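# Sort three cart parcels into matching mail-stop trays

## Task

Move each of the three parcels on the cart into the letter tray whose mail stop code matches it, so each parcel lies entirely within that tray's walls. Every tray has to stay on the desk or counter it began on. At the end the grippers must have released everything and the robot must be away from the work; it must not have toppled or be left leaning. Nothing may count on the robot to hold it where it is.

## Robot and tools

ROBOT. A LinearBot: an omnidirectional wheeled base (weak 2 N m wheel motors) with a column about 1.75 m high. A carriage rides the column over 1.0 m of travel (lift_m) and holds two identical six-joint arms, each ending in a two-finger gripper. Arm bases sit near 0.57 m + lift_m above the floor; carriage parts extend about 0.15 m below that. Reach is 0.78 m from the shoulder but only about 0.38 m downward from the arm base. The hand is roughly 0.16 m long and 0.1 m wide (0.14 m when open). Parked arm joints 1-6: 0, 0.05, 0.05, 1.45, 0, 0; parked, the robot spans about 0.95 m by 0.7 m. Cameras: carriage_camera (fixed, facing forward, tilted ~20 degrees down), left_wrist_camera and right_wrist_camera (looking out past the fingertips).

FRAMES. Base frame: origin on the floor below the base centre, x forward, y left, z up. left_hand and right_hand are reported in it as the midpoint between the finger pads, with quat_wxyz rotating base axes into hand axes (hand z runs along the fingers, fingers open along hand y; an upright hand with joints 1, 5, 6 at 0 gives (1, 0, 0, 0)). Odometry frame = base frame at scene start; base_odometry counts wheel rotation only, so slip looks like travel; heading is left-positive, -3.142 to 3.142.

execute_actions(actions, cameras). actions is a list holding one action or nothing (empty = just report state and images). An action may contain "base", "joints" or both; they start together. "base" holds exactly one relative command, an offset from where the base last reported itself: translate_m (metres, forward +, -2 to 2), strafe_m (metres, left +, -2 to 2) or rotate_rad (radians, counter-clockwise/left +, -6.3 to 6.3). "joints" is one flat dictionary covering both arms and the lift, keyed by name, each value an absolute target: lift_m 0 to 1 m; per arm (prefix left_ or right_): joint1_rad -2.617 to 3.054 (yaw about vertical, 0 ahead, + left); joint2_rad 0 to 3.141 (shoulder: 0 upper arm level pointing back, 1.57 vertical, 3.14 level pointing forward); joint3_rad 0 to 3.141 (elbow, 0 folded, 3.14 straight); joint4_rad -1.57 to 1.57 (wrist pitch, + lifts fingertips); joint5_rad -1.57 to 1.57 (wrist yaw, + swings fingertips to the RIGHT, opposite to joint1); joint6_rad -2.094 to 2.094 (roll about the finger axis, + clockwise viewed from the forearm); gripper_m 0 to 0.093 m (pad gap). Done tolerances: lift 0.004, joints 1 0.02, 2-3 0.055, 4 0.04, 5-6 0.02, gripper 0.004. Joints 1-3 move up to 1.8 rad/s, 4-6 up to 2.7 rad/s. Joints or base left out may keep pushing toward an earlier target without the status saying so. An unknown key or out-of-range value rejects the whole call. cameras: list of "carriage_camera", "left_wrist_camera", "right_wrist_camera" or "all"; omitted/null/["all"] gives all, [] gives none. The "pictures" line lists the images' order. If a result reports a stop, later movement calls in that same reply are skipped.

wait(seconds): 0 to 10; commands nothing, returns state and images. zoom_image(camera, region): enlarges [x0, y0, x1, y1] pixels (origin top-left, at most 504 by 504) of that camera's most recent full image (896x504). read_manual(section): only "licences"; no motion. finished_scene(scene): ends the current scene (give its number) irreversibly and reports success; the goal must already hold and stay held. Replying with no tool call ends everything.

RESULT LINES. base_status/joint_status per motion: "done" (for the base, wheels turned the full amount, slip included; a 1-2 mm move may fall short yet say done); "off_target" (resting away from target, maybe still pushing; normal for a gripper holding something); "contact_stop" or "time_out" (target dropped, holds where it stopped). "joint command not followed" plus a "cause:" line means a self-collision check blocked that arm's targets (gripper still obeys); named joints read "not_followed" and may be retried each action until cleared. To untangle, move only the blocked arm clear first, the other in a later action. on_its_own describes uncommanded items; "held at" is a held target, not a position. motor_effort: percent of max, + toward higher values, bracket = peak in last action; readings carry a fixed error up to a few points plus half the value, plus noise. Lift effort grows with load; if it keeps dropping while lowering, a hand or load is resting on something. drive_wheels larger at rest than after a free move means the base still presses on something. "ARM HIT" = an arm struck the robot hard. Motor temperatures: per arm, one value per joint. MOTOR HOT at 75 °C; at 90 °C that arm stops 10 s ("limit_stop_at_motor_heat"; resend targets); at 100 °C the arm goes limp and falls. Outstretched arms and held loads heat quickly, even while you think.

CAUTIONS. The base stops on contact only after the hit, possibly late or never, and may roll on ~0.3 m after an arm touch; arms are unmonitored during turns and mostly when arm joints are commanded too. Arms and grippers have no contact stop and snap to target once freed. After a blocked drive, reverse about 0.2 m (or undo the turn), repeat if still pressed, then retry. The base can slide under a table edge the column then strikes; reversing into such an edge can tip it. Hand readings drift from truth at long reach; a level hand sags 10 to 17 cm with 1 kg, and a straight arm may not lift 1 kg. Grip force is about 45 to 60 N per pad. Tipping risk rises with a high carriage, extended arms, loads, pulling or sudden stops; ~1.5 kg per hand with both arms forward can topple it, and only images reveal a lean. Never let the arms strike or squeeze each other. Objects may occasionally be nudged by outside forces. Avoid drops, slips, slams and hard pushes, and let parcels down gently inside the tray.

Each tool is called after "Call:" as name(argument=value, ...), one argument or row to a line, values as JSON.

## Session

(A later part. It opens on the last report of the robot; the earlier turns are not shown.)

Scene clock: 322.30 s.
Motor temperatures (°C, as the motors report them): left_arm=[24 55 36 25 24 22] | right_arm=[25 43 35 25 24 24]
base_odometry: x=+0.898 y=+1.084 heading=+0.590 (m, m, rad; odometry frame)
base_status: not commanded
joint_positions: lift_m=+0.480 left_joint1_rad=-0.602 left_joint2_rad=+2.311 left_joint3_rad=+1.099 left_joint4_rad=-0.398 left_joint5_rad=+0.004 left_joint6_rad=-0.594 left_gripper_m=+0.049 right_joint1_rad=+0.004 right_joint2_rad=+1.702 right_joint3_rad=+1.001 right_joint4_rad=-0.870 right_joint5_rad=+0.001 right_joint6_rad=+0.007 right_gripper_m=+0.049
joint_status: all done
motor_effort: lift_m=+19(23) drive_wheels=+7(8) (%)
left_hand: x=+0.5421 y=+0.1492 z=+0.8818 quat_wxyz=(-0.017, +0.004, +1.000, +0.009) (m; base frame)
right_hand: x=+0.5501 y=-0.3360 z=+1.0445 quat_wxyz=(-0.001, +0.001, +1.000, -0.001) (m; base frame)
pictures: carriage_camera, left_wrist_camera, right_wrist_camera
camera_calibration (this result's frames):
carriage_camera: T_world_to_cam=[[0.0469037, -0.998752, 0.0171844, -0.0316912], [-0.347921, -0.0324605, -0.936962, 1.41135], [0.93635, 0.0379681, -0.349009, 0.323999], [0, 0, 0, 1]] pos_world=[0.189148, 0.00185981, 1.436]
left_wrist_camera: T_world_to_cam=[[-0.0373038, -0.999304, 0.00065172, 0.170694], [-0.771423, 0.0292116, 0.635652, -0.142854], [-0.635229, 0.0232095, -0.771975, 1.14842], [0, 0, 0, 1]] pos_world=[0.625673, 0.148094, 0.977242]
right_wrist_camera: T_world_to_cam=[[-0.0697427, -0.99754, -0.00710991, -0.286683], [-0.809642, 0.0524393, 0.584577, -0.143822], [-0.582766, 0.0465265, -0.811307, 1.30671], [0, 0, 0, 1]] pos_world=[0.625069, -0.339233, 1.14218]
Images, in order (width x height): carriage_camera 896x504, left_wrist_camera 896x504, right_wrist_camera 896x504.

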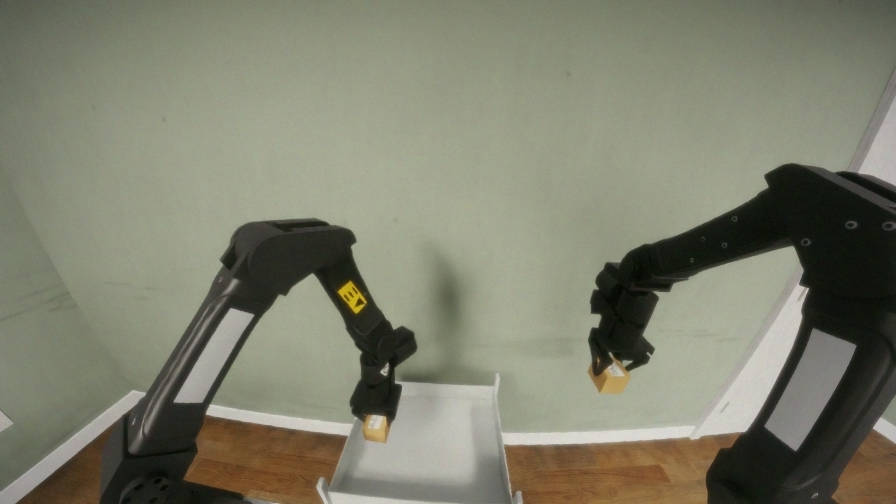

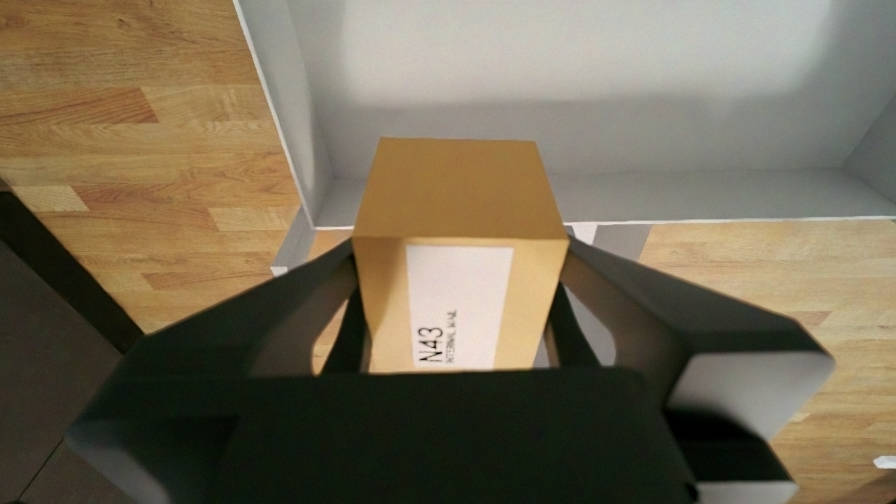

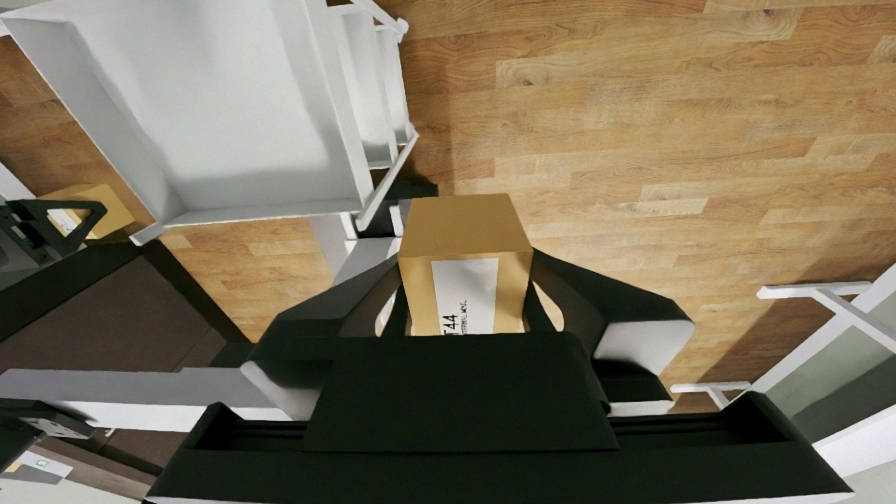

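Call:
execute_actions(
  actions=[
    {"base": {"translate_m": -1.2}, "joints": {"left_joint2_rad": 1.7, "left_joint3_rad": 1.0, "left_joint4_rad": -0.87}},
  ],
  cameras=["carriage_camera"],
)

Call:
execute_actions(
  actions=[
    {"base": {"rotate_rad": -1.57}, "joints": {"left_joint1_rad": 0.0, "left_joint6_rad": 0.0}},
  ],
  cameras=["carriage_camera"],
)

Scene clock: 333.67 s.
Motor temperatures (°C, as the motors report them): left_arm=[24 54 35 25 24 22] | right_arm=[25 43 35 25 24 24]
base_odometry: x=-0.099 y=+0.416 heading=+0.590 (m, m, rad; odometry frame)
base_status: done
joint_positions: lift_m=+0.480 left_joint1_rad=-0.602 left_joint2_rad=+1.711 left_joint3_rad=+1.016 left_joint4_rad=-0.864 left_joint5_rad=+0.004 left_joint6_rad=-0.594 left_gripper_m=+0.049 right_joint1_rad=+0.004 right_joint2_rad=+1.702 right_joint3_rad=+1.001 right_joint4_rad=-0.868 right_joint5_rad=+0.001 right_joint6_rad=+0.007 right_gripper_m=+0.049
joint_status: all done
motor_effort: lift_m=+19(19) drive_wheels=-7(54) (%)
left_hand: x=+0.5057 y=+0.1741 z=+1.0458 quat_wxyz=(+0.004, +0.004, +1.000, -0.005) (m; base frame)
right_hand: x=+0.5507 y=-0.3360 z=+1.0445 quat_wxyz=(+0.001, +0.001, +1.000, -0.001) (m; base frame)
pictures: carriage_camera
camera_calibration (this result's frames):
carriage_camera: T_world_to_cam=[[0.0469037, -0.998752, 0.0171844, -0.0316912], [-0.347921, -0.0324605, -0.936962, 1.41135], [0.93635, 0.0379681, -0.349009, 0.323999], [0, 0, 0, 1]] pos_world=[0.189148, 0.00185981, 1.436]
Images, in order (width x height): carriage_camera 896x504.

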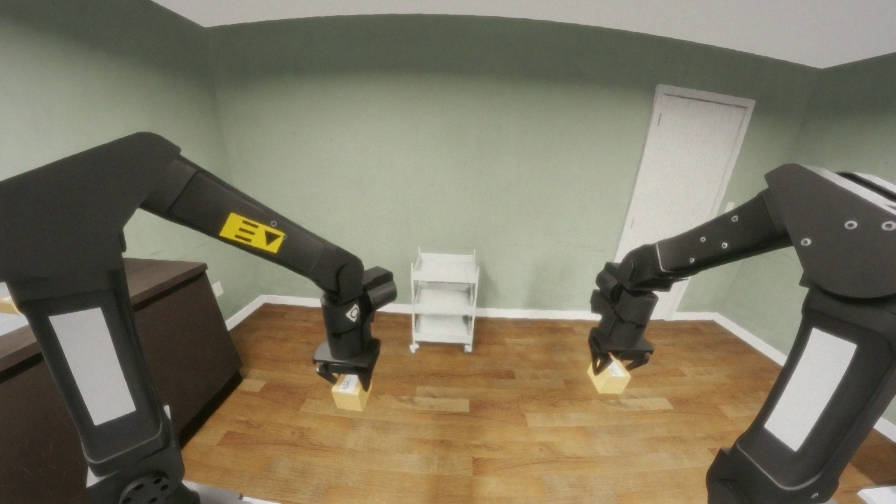

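Scene clock: 336.77 s.
Motor temperatures (°C, as the motors report them): left_arm=[24 54 35 25 24 22] | right_arm=[25 43 35 25 24 24]
base_odometry: x=-0.099 y=+0.416 heading=-0.979 (m, m, rad; odometry frame)
base_status: done
joint_positions: lift_m=+0.480 left_joint1_rad=+0.006 left_joint2_rad=+1.711 left_joint3_rad=+1.016 left_joint4_rad=-0.861 left_joint5_rad=-0.001 left_joint6_rad=-0.007 left_gripper_m=+0.049 right_joint1_rad=+0.004 right_joint2_rad=+1.702 right_joint3_rad=+1.001 right_joint4_rad=-0.864 right_joint5_rad=+0.001 right_joint6_rad=+0.007 right_gripper_m=+0.049
joint_status: all done
motor_effort: lift_m=+19(19) drive_wheels=+15(54) (%)
left_hand: x=+0.5572 y=+0.3388 z=+1.0458 quat_wxyz=(+0.008, -0.006, +1.000, +0.001) (m; base frame)
right_hand: x=+0.5516 y=-0.3360 z=+1.0445 quat_wxyz=(+0.002, +0.001, +1.000, -0.001) (m; base frame)
pictures: carriage_camera
camera_calibration (this result's frames):
carriage_camera: T_world_to_cam=[[0.0469037, -0.998752, 0.0171844, -0.0316912], [-0.347921, -0.0324605, -0.936962, 1.41135], [0.93635, 0.0379681, -0.349009, 0.323999], [0, 0, 0, 1]] pos_world=[0.189148, 0.00185981, 1.436]
Images, in order (width x height): carriage_camera 896x504.

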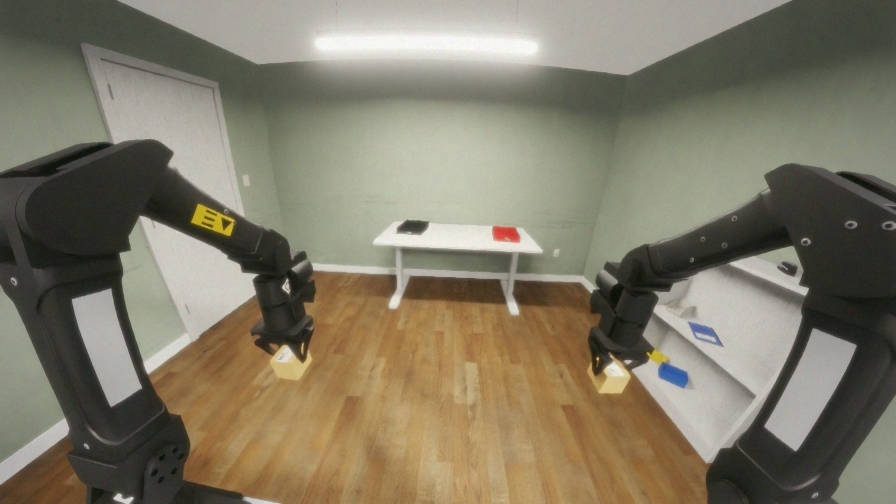

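Call:
execute_actions(
  actions=[
    {"base": {"translate_m": 1.45}},
  ],
  cameras=["carriage_camera"],
)

Scene clock: 349.20 s.
Motor temperatures (°C, as the motors report them): left_arm=[24 52 35 25 24 22] | right_arm=[25 43 35 25 24 24]
base_odometry: x=+0.707 y=-0.789 heading=-0.980 (m, m, rad; odometry frame)
base_status: done
joint_positions: lift_m=+0.480 left_joint1_rad=+0.006 left_joint2_rad=+1.711 left_joint3_rad=+1.016 left_joint4_rad=-0.866 left_joint5_rad=-0.001 left_joint6_rad=-0.007 left_gripper_m=+0.049 right_joint1_rad=+0.004 right_joint2_rad=+1.702 right_joint3_rad=+1.001 right_joint4_rad=-0.867 right_joint5_rad=+0.001 right_joint6_rad=+0.007 right_gripper_m=+0.049
joint_status: not commanded
motor_effort: lift_m=+19(19) drive_wheels=-14(42) (%)
left_hand: x=+0.5558 y=+0.3388 z=+1.0458 quat_wxyz=(+0.005, -0.006, +1.000, +0.001) (m; base frame)
right_hand: x=+0.5508 y=-0.3360 z=+1.0445 quat_wxyz=(+0.001, +0.001, +1.000, -0.001) (m; base frame)
pictures: carriage_camera
camera_calibration (this result's frames):
carriage_camera: T_world_to_cam=[[0.0469037, -0.998752, 0.0171844, -0.0316912], [-0.347921, -0.0324605, -0.936962, 1.41135], [0.93635, 0.0379681, -0.349009, 0.323999], [0, 0, 0, 1]] pos_world=[0.189148, 0.00185981, 1.436]
Images, in order (width x height): carriage_camera 896x504.

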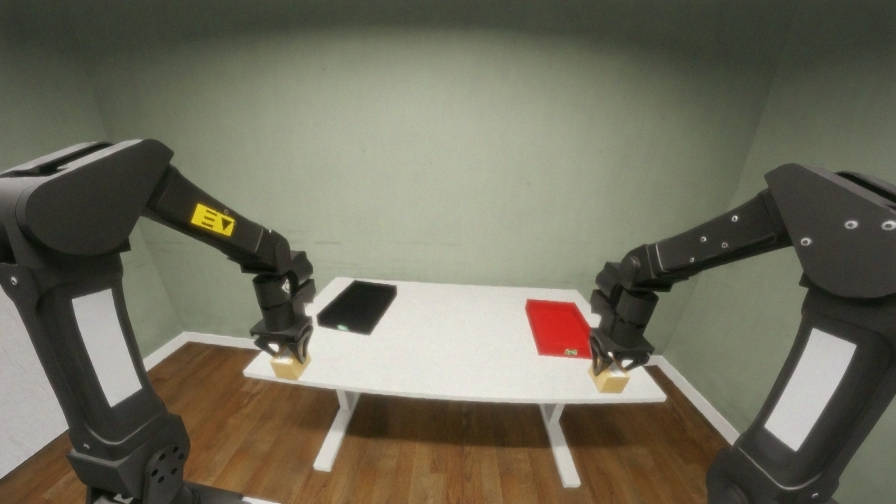

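Call:
zoom_image(
  camera="carriage_camera",
  region=[300, 270, 420, 345],
)

Call:
zoom_image(
  camera="carriage_camera",
  region=[510, 290, 630, 365],
)

Region (300, 270, 420, 345) of carriage_camera's 896x504 image, scaled by 4.200, with more detail than that image has; it fills the top 315 rows of this view, and the rest is white.

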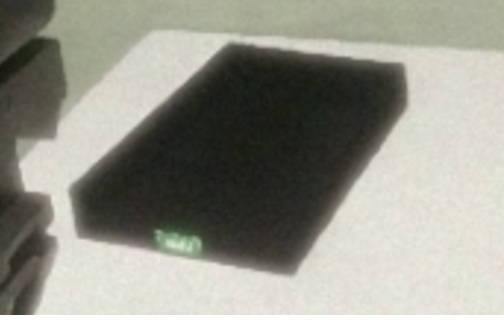

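Region (510, 290, 630, 365) of carriage_camera's 896x504 image, scaled by 4.200, with more detail than that image has; it fills the top 315 rows of this view, and the rest is white.

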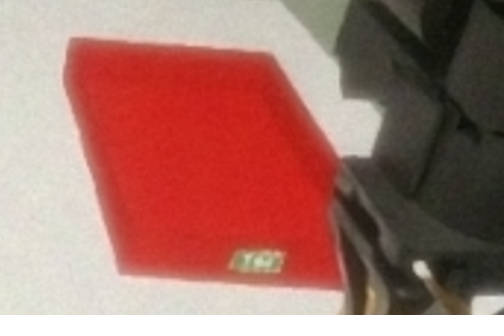

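Call:
zoom_image(
  camera="carriage_camera",
  region=[556, 342, 588, 362],
)

Call:
zoom_image(
  camera="carriage_camera",
  region=[327, 318, 359, 338],
)

Region (556, 342, 588, 362) of carriage_camera's 896x504 image, scaled by 15.750, with more detail than that image has; it fills the top 315 rows of this view, and the rest is white.

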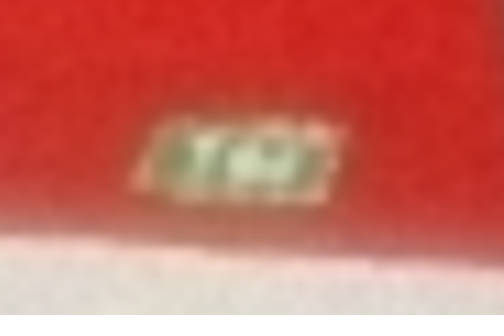

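Region (327, 318, 359, 338) of carriage_camera's 896x504 image, scaled by 15.750, with more detail than that image has; it fills the top 315 rows of this view, and the rest is white.

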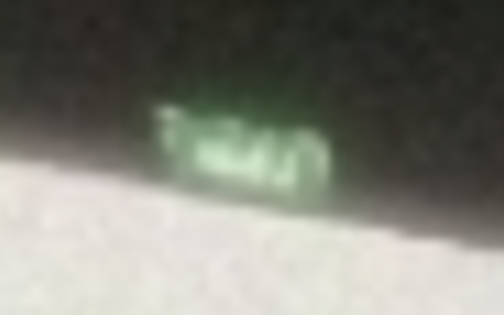

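Call:
execute_actions(
  actions=[
    {"joints": {"left_joint1_rad": 0.2, "left_joint4_rad": 0.15}},
  ],
  cameras=["left_wrist_camera"],
)

Scene clock: 425.47 s.
Motor temperatures (°C, as the motors report them): left_arm=[24 49 35 25 24 22] | right_arm=[25 43 35 25 24 24]
base_odometry: x=+0.707 y=-0.789 heading=-0.980 (m, m, rad; odometry frame)
base_status: not commanded
joint_positions: lift_m=+0.480 left_joint1_rad=+0.204 left_joint2_rad=+1.711 left_joint3_rad=+1.016 left_joint4_rad=+0.150 left_joint5_rad=-0.001 left_joint6_rad=-0.006 left_gripper_m=+0.049 right_joint1_rad=+0.004 right_joint2_rad=+1.702 right_joint3_rad=+1.001 right_joint4_rad=-0.867 right_joint5_rad=+0.001 right_joint6_rad=+0.007 right_gripper_m=+0.049
joint_status: all done
motor_effort: lift_m=+19(19) drive_wheels=-12(13) (%)
left_hand: x=+0.7535 y=+0.4373 z=+1.1643 quat_wxyz=(+0.489, -0.092, +0.866, +0.049) (m; base frame)
right_hand: x=+0.5508 y=-0.3360 z=+1.0445 quat_wxyz=(+0.001, +0.001, +1.000, -0.001) (m; base frame)
pictures: left_wrist_camera
camera_calibration (this result's frames):
left_wrist_camera: T_world_to_cam=[[0.176287, -0.984287, -0.0100885, 0.311314], [-0.917604, -0.160617, -0.3636, 1.18882], [0.356267, 0.0733551, -0.9315, 0.910909], [0, 0, 0, 1]] pos_world=[0.711458, 0.430546, 1.28391]
Images, in order (width x height): left_wrist_camera 896x504.

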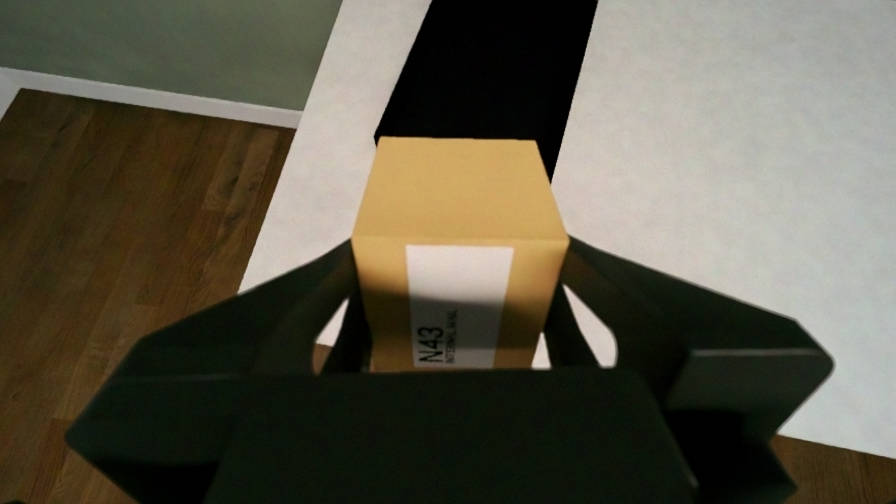

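Call:
execute_actions(
  actions=[
    {"joints": {"left_joint4_rad": -0.12}},
  ],
  cameras=["left_wrist_camera"],
)

Scene clock: 428.93 s.
Motor temperatures (°C, as the motors report them): left_arm=[24 49 35 26 24 22] | right_arm=[25 43 35 25 24 24]
base_odometry: x=+0.707 y=-0.789 heading=-0.980 (m, m, rad; odometry frame)
base_status: not commanded
joint_positions: lift_m=+0.480 left_joint1_rad=+0.204 left_joint2_rad=+1.711 left_joint3_rad=+1.016 left_joint4_rad=-0.117 left_joint5_rad=-0.001 left_joint6_rad=-0.006 left_gripper_m=+0.049 right_joint1_rad=+0.004 right_joint2_rad=+1.702 right_joint3_rad=+1.001 right_joint4_rad=-0.867 right_joint5_rad=+0.001 right_joint6_rad=+0.007 right_gripper_m=+0.049
joint_status: all done
motor_effort: lift_m=+19(19) drive_wheels=-13(12) (%)
left_hand: x=+0.7132 y=+0.4289 z=+1.1133 quat_wxyz=(+0.369, -0.098, +0.924, +0.037) (m; base frame)
right_hand: x=+0.5508 y=-0.3360 z=+1.0445 quat_wxyz=(+0.001, +0.001, +1.000, -0.001) (m; base frame)
pictures: left_wrist_camera
camera_calibration (this result's frames):
left_wrist_camera: T_world_to_cam=[[0.174618, -0.984633, -0.00258275, 0.302669], [-0.979278, -0.173393, -0.104642, 0.893135], [0.102586, 0.0208016, -0.994507, 1.15192], [0, 0, 0, 1]] pos_world=[0.703604, 0.428919, 1.23983]
Images, in order (width x height): left_wrist_camera 896x504.

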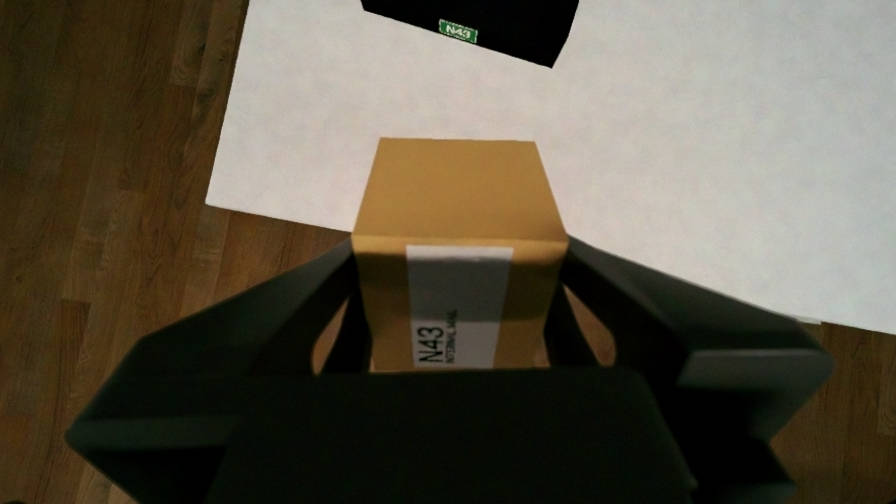

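Call:
execute_actions(
  actions=[
    {"base": {"translate_m": 0.44}, "joints": {"left_joint1_rad": 0.27, "left_joint2_rad": 2.69, "left_joint3_rad": 1.91, "left_joint4_rad": -0.78, "left_joint6_rad": 0.40, "right_joint1_rad": -0.38, "right_joint2_rad": 2.471, "right_joint3_rad": 1.43, "right_joint4_rad": -0.53, "right_joint6_rad": -0.30}},
  ],
)

Scene clock: 449.33 s.
Motor temperatures (°C, as the motors report them): left_arm=[24 51 36 28 24 22] | right_arm=[25 44 35 25 24 24]
base_odometry: x=+0.952 y=-1.155 heading=-0.981 (m, m, rad; odometry frame)
base_status: done
joint_positions: lift_m=+0.480 left_joint1_rad=+0.275 left_joint2_rad=+2.675 left_joint3_rad=+1.883 left_joint4_rad=-0.775 left_joint5_rad=-0.001 left_joint6_rad=+0.393 left_gripper_m=+0.049 right_joint1_rad=-0.389 right_joint2_rad=+2.479 right_joint3_rad=+1.419 right_joint4_rad=-0.532 right_joint5_rad=+0.003 right_joint6_rad=-0.293 right_gripper_m=+0.049
joint_status: all done
motor_effort: lift_m=+19(19) drive_wheels=-13(43) (%)
left_hand: x=+0.7237 y=+0.4650 z=+0.8817 quat_wxyz=(+0.002, +0.059, +0.998, +0.001) (m; base frame)
right_hand: x=+0.6352 y=-0.4873 z=+0.8732 quat_wxyz=(-0.010, +0.048, +0.999, +0.002) (m; base frame)
pictures: carriage_camera, left_wrist_camera, right_wrist_camera
camera_calibration (this result's frames):
carriage_camera: T_world_to_cam=[[0.0469037, -0.998752, 0.0171844, -0.0316909], [-0.347921, -0.0324605, -0.936962, 1.41133], [0.93635, 0.0379681, -0.349009, 0.323992], [0, 0, 0, 1]] pos_world=[0.189148, 0.00185981, 1.43598]
left_wrist_camera: T_world_to_cam=[[-0.146326, -0.9891, 0.0164532, 0.55336], [-0.785586, 0.126295, 0.605726, -0.0204279], [-0.601202, 0.0757082, -0.795503, 1.22805], [0, 0, 0, 1]] pos_world=[0.80323, 0.456935, 0.980189]
right_wrist_camera: T_world_to_cam=[[-0.163066, -0.98656, -0.0104338, -0.365319], [-0.789791, 0.12419, 0.600672, 0.0414678], [-0.591303, 0.10619, -0.799427, 1.24854], [0, 0, 0, 1]] pos_world=[0.711445, -0.498141, 0.969395]
Images, in order (width x height): carriage_camera 896x504, left_wrist_camera 896x504, right_wrist_camera 896x504.

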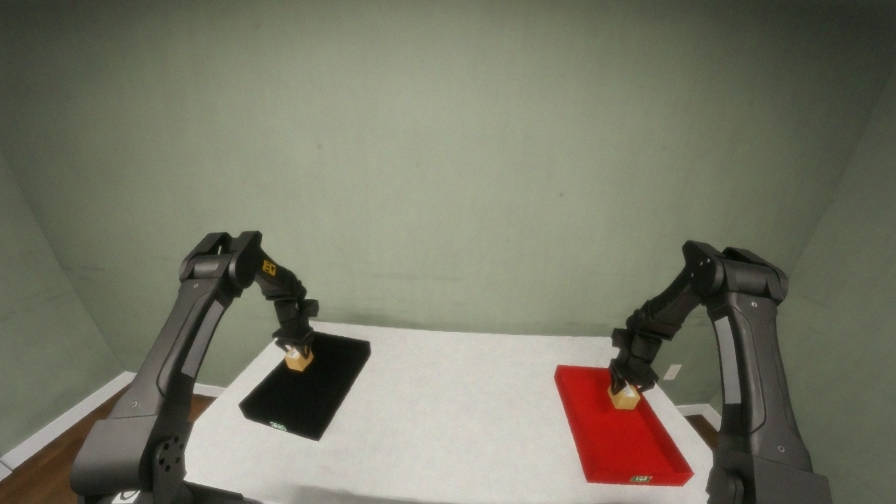

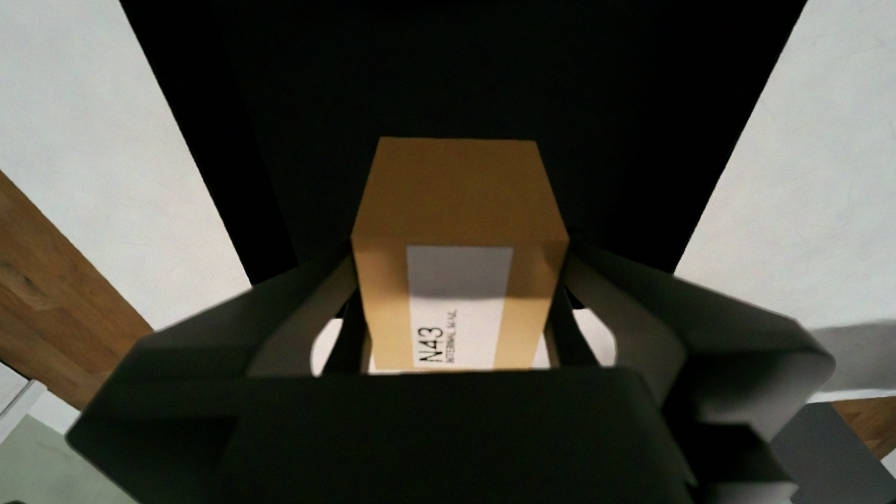

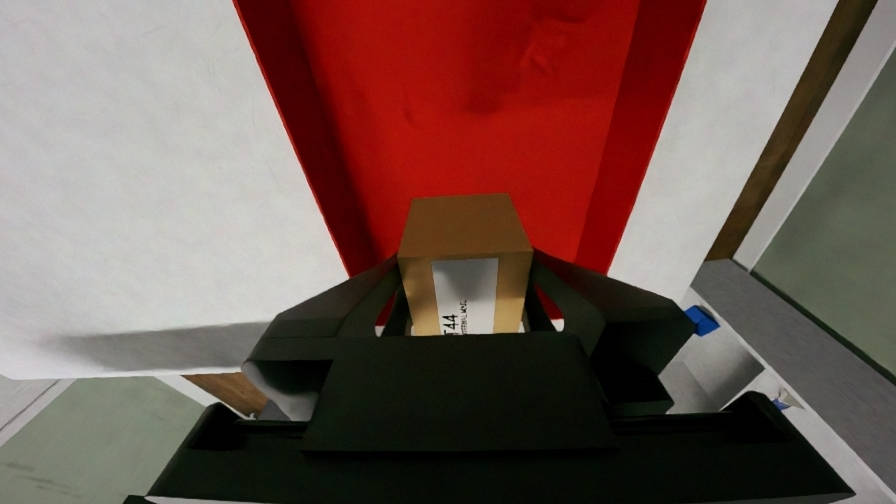

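Call:
execute_actions(
  actions=[
    {"joints": {"lift_m": 0.395}},
  ],
)

Scene clock: 455.43 s.
Motor temperatures (°C, as the motors report them): left_arm=[24 54 37 27 24 22] | right_arm=[25 46 35 25 24 24]
base_odometry: x=+0.952 y=-1.155 heading=-0.981 (m, m, rad; odometry frame)
base_status: not commanded
joint_positions: lift_m=+0.395 left_joint1_rad=+0.275 left_joint2_rad=+2.676 left_joint3_rad=+1.895 left_joint4_rad=-0.777 left_joint5_rad=-0.001 left_joint6_rad=+0.393 left_gripper_m=+0.049 right_joint1_rad=-0.389 right_joint2_rad=+2.470 right_joint3_rad=+1.419 right_joint4_rad=-0.529 right_joint5_rad=+0.002 right_joint6_rad=-0.293 right_gripper_m=+0.049
joint_status: all done
motor_effort: lift_m=+20(19) drive_wheels=-11(13) (%)
left_hand: x=+0.7272 y=+0.4660 z=+0.7984 quat_wxyz=(+0.006, +0.059, +0.998, +0.002) (m; base frame)
right_hand: x=+0.6380 y=-0.4883 z=+0.7914 quat_wxyz=(-0.005, +0.048, +0.999, +0.000) (m; base frame)
pictures: carriage_camera, left_wrist_camera, right_wrist_camera
camera_calibration (this result's frames):
carriage_camera: T_world_to_cam=[[0.0469037, -0.998752, 0.0171844, -0.0302288], [-0.347921, -0.0324605, -0.936962, 1.33162], [0.93635, 0.0379681, -0.349009, 0.294299], [0, 0, 0, 1]] pos_world=[0.189148, 0.00185981, 1.35091]
left_wrist_camera: T_world_to_cam=[[-0.14645, -0.989134, 0.0128616, 0.559213], [-0.790674, 0.12486, 0.59937, 0.0420762], [-0.594463, 0.0776083, -0.800369, 1.16202], [0, 0, 0, 1]] pos_world=[0.805946, 0.457701, 0.897636]
right_wrist_camera: T_world_to_cam=[[-0.162971, -0.986596, -0.00824918, -0.368584], [-0.796189, 0.126572, 0.59166, 0.105311], [-0.582686, 0.102992, -0.806145, 1.18318], [0, 0, 0, 1]] pos_world=[0.7132, -0.49883, 0.888465]
Images, in order (width x height): carriage_camera 896x504, left_wrist_camera 896x504, right_wrist_camera 896x504.

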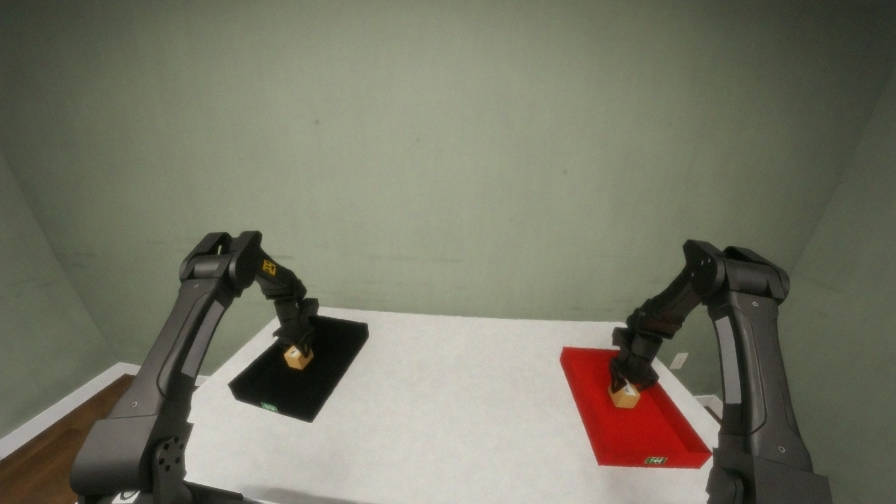

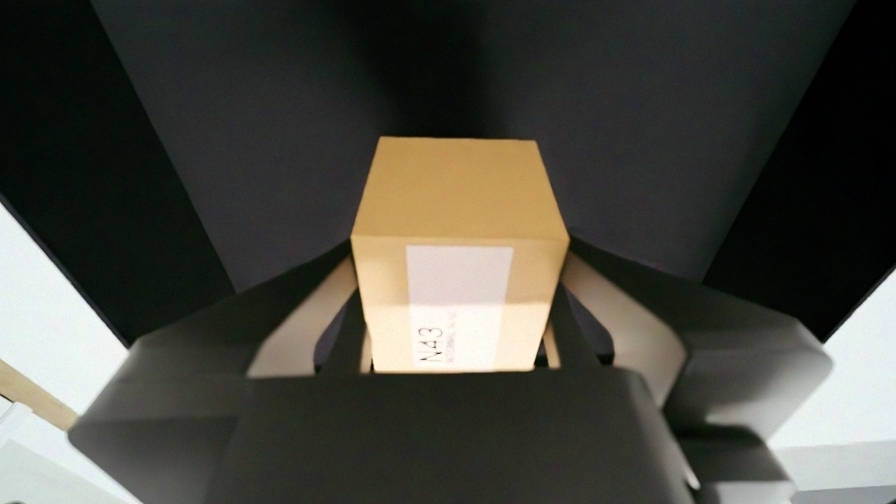

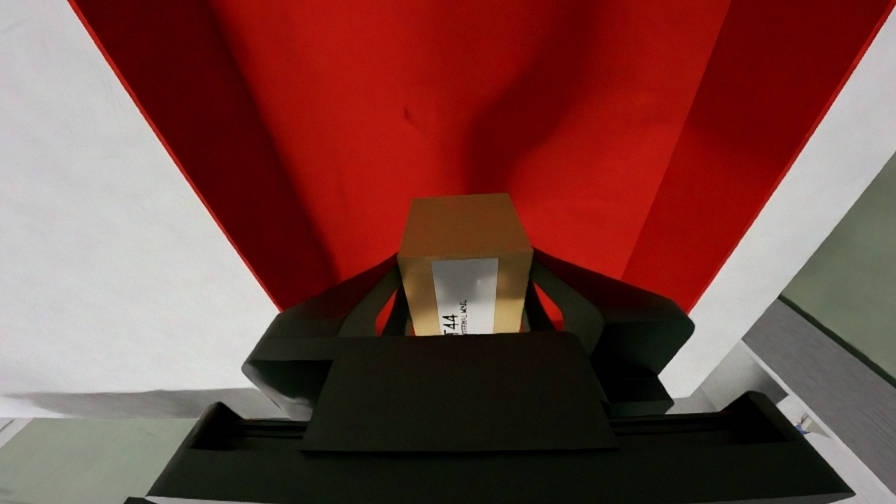

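Call:
execute_actions(
  actions=[
    {"joints": {"lift_m": 0.368}},
  ],
  cameras=["left_wrist_camera", "right_wrist_camera"],
)

Scene clock: 477.20 s.
Motor temperatures (°C, as the motors report them): left_arm=[24 62 38 25 24 22] | right_arm=[25 51 35 25 24 24]
base_odometry: x=+0.952 y=-1.155 heading=-0.981 (m, m, rad; odometry frame)
base_status: not commanded
joint_positions: lift_m=+0.368 left_joint1_rad=+0.274 left_joint2_rad=+2.679 left_joint3_rad=+1.895 left_joint4_rad=-0.777 left_joint5_rad=-0.002 left_joint6_rad=+0.393 left_gripper_m=+0.049 right_joint1_rad=-0.388 right_joint2_rad=+2.476 right_joint3_rad=+1.419 right_joint4_rad=-0.528 right_joint5_rad=+0.002 right_joint6_rad=-0.293 right_gripper_m=+0.049
joint_status: all done
motor_effort: lift_m=+19(20) drive_wheels=-9(10) (%)
left_hand: x=+0.7266 y=+0.4657 z=+0.7705 quat_wxyz=(+0.004, +0.060, +0.998, +0.002) (m; base frame)
right_hand: x=+0.6370 y=-0.4875 z=+0.7623 quat_wxyz=(-0.007, +0.048, +0.999, +0.002) (m; base frame)
pictures: left_wrist_camera, right_wrist_camera
camera_calibration (this result's frames):
left_wrist_camera: T_world_to_cam=[[-0.147909, -0.988917, 0.0129046, 0.560068], [-0.788753, 0.125823, 0.601695, 0.0547596], [-0.59665, 0.0788178, -0.798621, 1.13898], [0, 0, 0, 1]] pos_world=[0.805605, 0.457198, 0.869439]
right_wrist_camera: T_world_to_cam=[[-0.161887, -0.986758, -0.0100208, -0.367543], [-0.79399, 0.124218, 0.595105, 0.116455], [-0.58598, 0.104296, -0.803586, 1.15985], [0, 0, 0, 1]] pos_world=[0.712614, -0.498111, 0.859055]
Images, in order (width x height): left_wrist_camera 896x504, right_wrist_camera 896x504.

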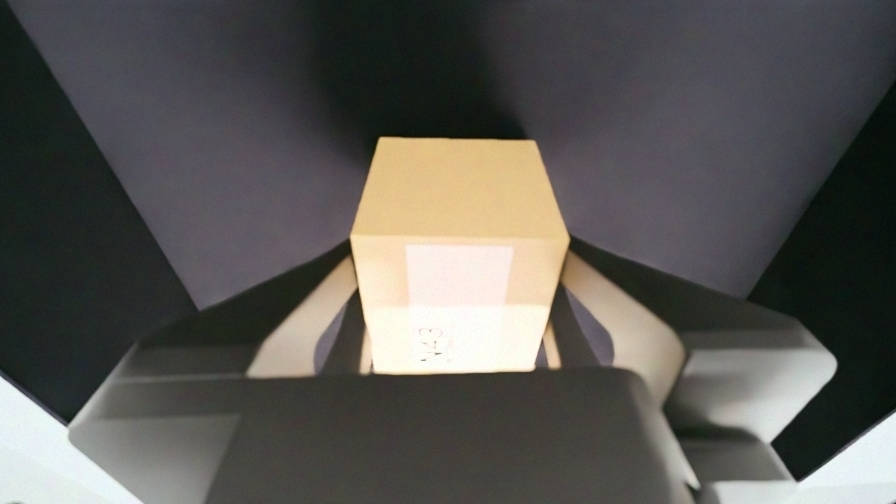

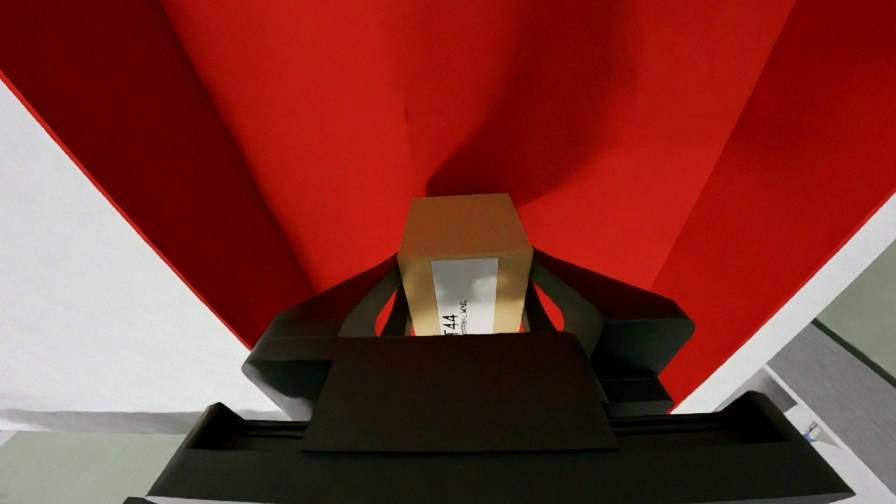

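Call:
execute_actions(
  actions=[
    {"joints": {"lift_m": 0.362, "right_joint2_rad": 2.49}},
  ],
  cameras=["left_wrist_camera", "right_wrist_camera"],
)

Scene clock: 481.93 s.
Motor temperatures (°C, as the motors report them): left_arm=[24 63 38 25 24 22] | right_arm=[25 52 35 25 24 24]
base_odometry: x=+0.952 y=-1.155 heading=-0.981 (m, m, rad; odometry frame)
base_status: not commanded
joint_positions: lift_m=+0.362 left_joint1_rad=+0.274 left_joint2_rad=+2.668 left_joint3_rad=+1.895 left_joint4_rad=-0.789 left_joint5_rad=-0.002 left_joint6_rad=+0.393 left_gripper_m=+0.049 right_joint1_rad=-0.388 right_joint2_rad=+2.480 right_joint3_rad=+1.419 right_joint4_rad=-0.527 right_joint5_rad=+0.002 right_joint6_rad=-0.293 right_gripper_m=+0.049
joint_status: all done
motor_effort: lift_m=+18(19) drive_wheels=-9(12) (%)
left_hand: x=+0.7264 y=+0.4656 z=+0.7694 quat_wxyz=(+0.004, +0.060, +0.998, +0.003) (m; base frame)
right_hand: x=+0.6362 y=-0.4873 z=+0.7549 quat_wxyz=(-0.008, +0.047, +0.999, +0.002) (m; base frame)
pictures: left_wrist_camera, right_wrist_camera
camera_calibration (this result's frames):
left_wrist_camera: T_world_to_cam=[[-0.148258, -0.988865, 0.0128345, 0.56021], [-0.787697, 0.125924, 0.603057, 0.0533464], [-0.597958, 0.0792984, -0.797595, 1.13795], [0, 0, 0, 1]] pos_world=[0.805524, 0.457017, 0.868265]
right_wrist_camera: T_world_to_cam=[[-0.16153, -0.986817, -0.00996677, -0.367854], [-0.792183, 0.123635, 0.597629, 0.116867], [-0.588518, 0.104431, -0.801711, 1.15363], [0, 0, 0, 1]] pos_world=[0.712091, -0.497928, 0.851365]
Images, in order (width x height): left_wrist_camera 896x504, right_wrist_camera 896x504.

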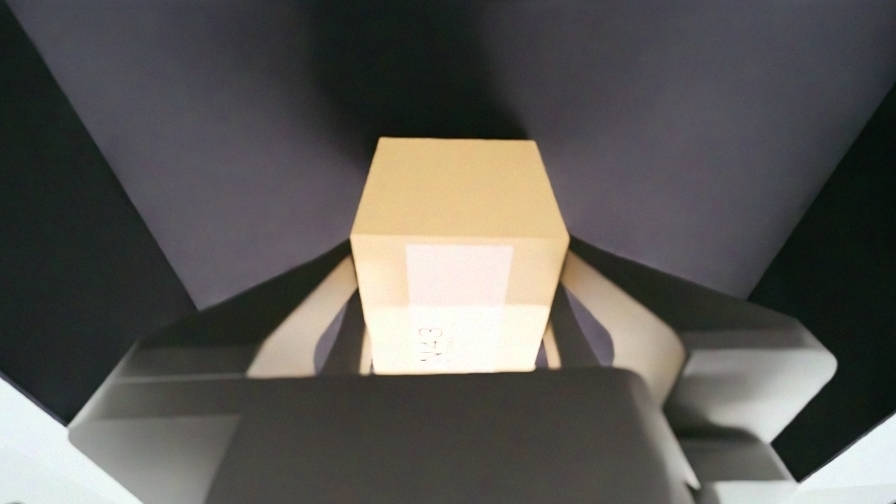

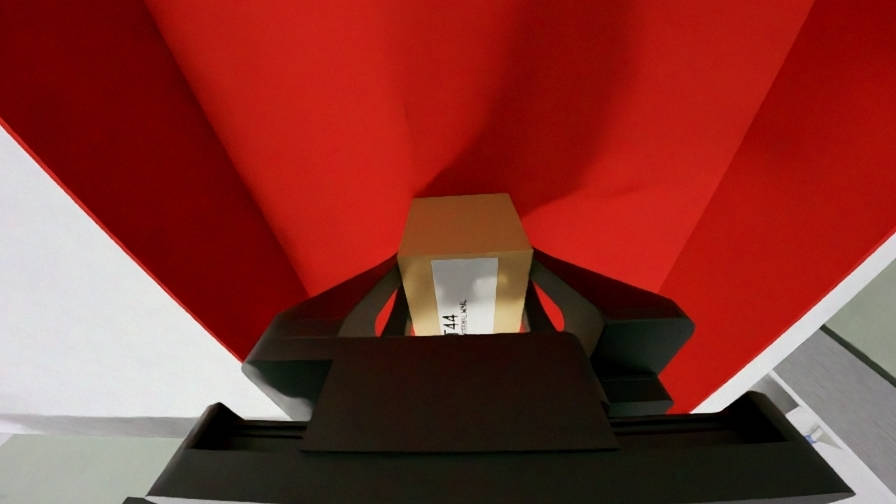

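Left is touching; right's shadow meets its corner. Release both.

Call:
execute_actions(
  actions=[
    {"joints": {"left_gripper_m": 0.09, "right_gripper_m": 0.09}},
  ],
  cameras=[],
)

Call:
execute_actions(
  actions=[
    {"joints": {"lift_m": 0.48}},
  ],
)

Scene clock: 485.93 s.
Motor temperatures (°C, as the motors report them): left_arm=[24 63 38 25 24 22] | right_arm=[25 52 35 25 24 24]
base_odometry: x=+0.952 y=-1.155 heading=-0.981 (m, m, rad; odometry frame)
base_status: not commanded
joint_positions: lift_m=+0.362 left_joint1_rad=+0.274 left_joint2_rad=+2.668 left_joint3_rad=+1.895 left_joint4_rad=-0.783 left_joint5_rad=-0.002 left_joint6_rad=+0.394 left_gripper_m=+0.090 right_joint1_rad=-0.388 right_joint2_rad=+2.480 right_joint3_rad=+1.419 right_joint4_rad=-0.527 right_joint5_rad=+0.003 right_joint6_rad=-0.293 right_gripper_m=+0.090
joint_status: all done
motor_effort: lift_m=+18(18) drive_wheels=-10(10) (%)
left_hand: x=+0.7279 y=+0.4660 z=+0.7694 quat_wxyz=(+0.007, +0.060, +0.998, +0.004) (m; base frame)
right_hand: x=+0.6361 y=-0.4873 z=+0.7548 quat_wxyz=(-0.009, +0.047, +0.999, +0.002) (m; base frame)
pictures: none
No camera images: the call's "cameras" was empty. Leave "cameras" out to get every camera's image.

Scene clock: 486.93 s.
Motor temperatures (°C, as the motors report them): left_arm=[24 63 38 25 24 22] | right_arm=[25 52 35 25 24 24]
base_odometry: x=+0.952 y=-1.155 heading=-0.981 (m, m, rad; odometry frame)
base_status: not commanded
joint_positions: lift_m=+0.480 left_joint1_rad=+0.274 left_joint2_rad=+2.675 left_joint3_rad=+1.895 left_joint4_rad=-0.778 left_joint5_rad=-0.002 left_joint6_rad=+0.394 left_gripper_m=+0.090 right_joint1_rad=-0.388 right_joint2_rad=+2.484 right_joint3_rad=+1.419 right_joint4_rad=-0.528 right_joint5_rad=+0.002 right_joint6_rad=-0.293 right_gripper_m=+0.090
joint_status: all done
motor_effort: lift_m=+19(23) drive_wheels=+7(9) (%)
left_hand: x=+0.7273 y=+0.4658 z=+0.8840 quat_wxyz=(+0.005, +0.060, +0.998, +0.003) (m; base frame)
right_hand: x=+0.6348 y=-0.4867 z=+0.8710 quat_wxyz=(-0.011, +0.047, +0.999, +0.003) (m; base frame)
pictures: carriage_camera, left_wrist_camera, right_wrist_camera
camera_calibration (this result's frames):
carriage_camera: T_world_to_cam=[[0.0469037, -0.998752, 0.0171844, -0.0316905], [-0.347921, -0.0324605, -0.936962, 1.41131], [0.93635, 0.0379681, -0.349009, 0.323985], [0, 0, 0, 1]] pos_world=[0.189148, 0.00185981, 1.43597]
left_wrist_camera: T_world_to_cam=[[-0.148684, -0.988822, 0.0111098, 0.560948], [-0.790078, 0.125541, 0.600014, -0.0104558], [-0.594702, 0.0804347, -0.799912, 1.22903], [0, 0, 0, 1]] pos_world=[0.806049, 0.457134, 0.983157]
right_wrist_camera: T_world_to_cam=[[-0.161586, -0.986794, -0.0112489, -0.365194], [-0.789006, 0.122335, 0.602083, 0.0397508], [-0.592756, 0.106164, -0.798355, 1.24646], [0, 0, 0, 1]] pos_world=[0.7112, -0.497564, 0.967077]
Images, in order (width x height): carriage_camera 896x504, left_wrist_camera 896x504, right_wrist_camera 896x504.

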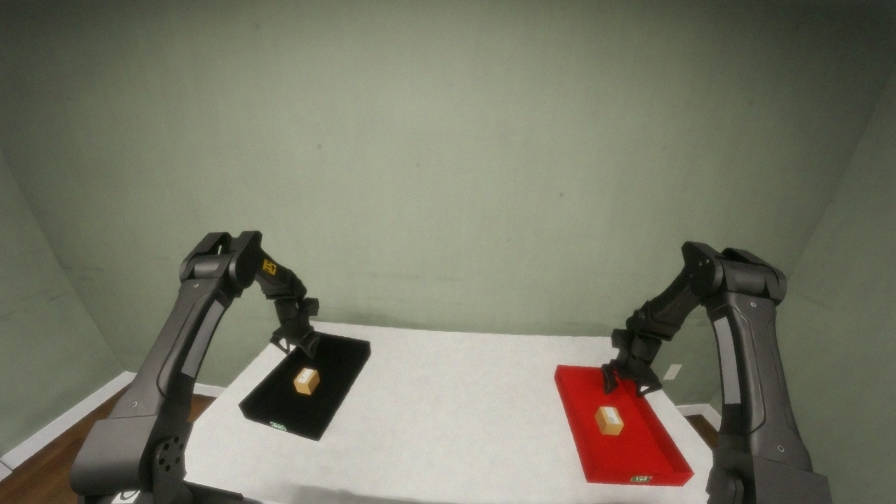

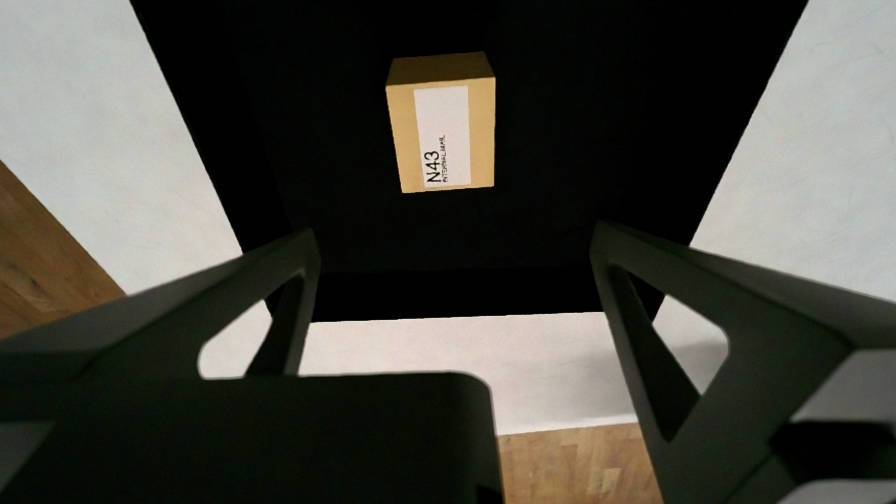

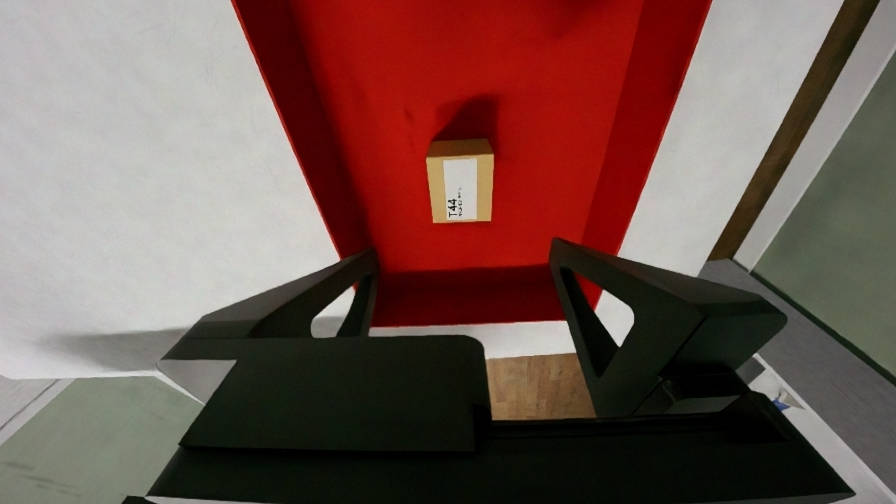

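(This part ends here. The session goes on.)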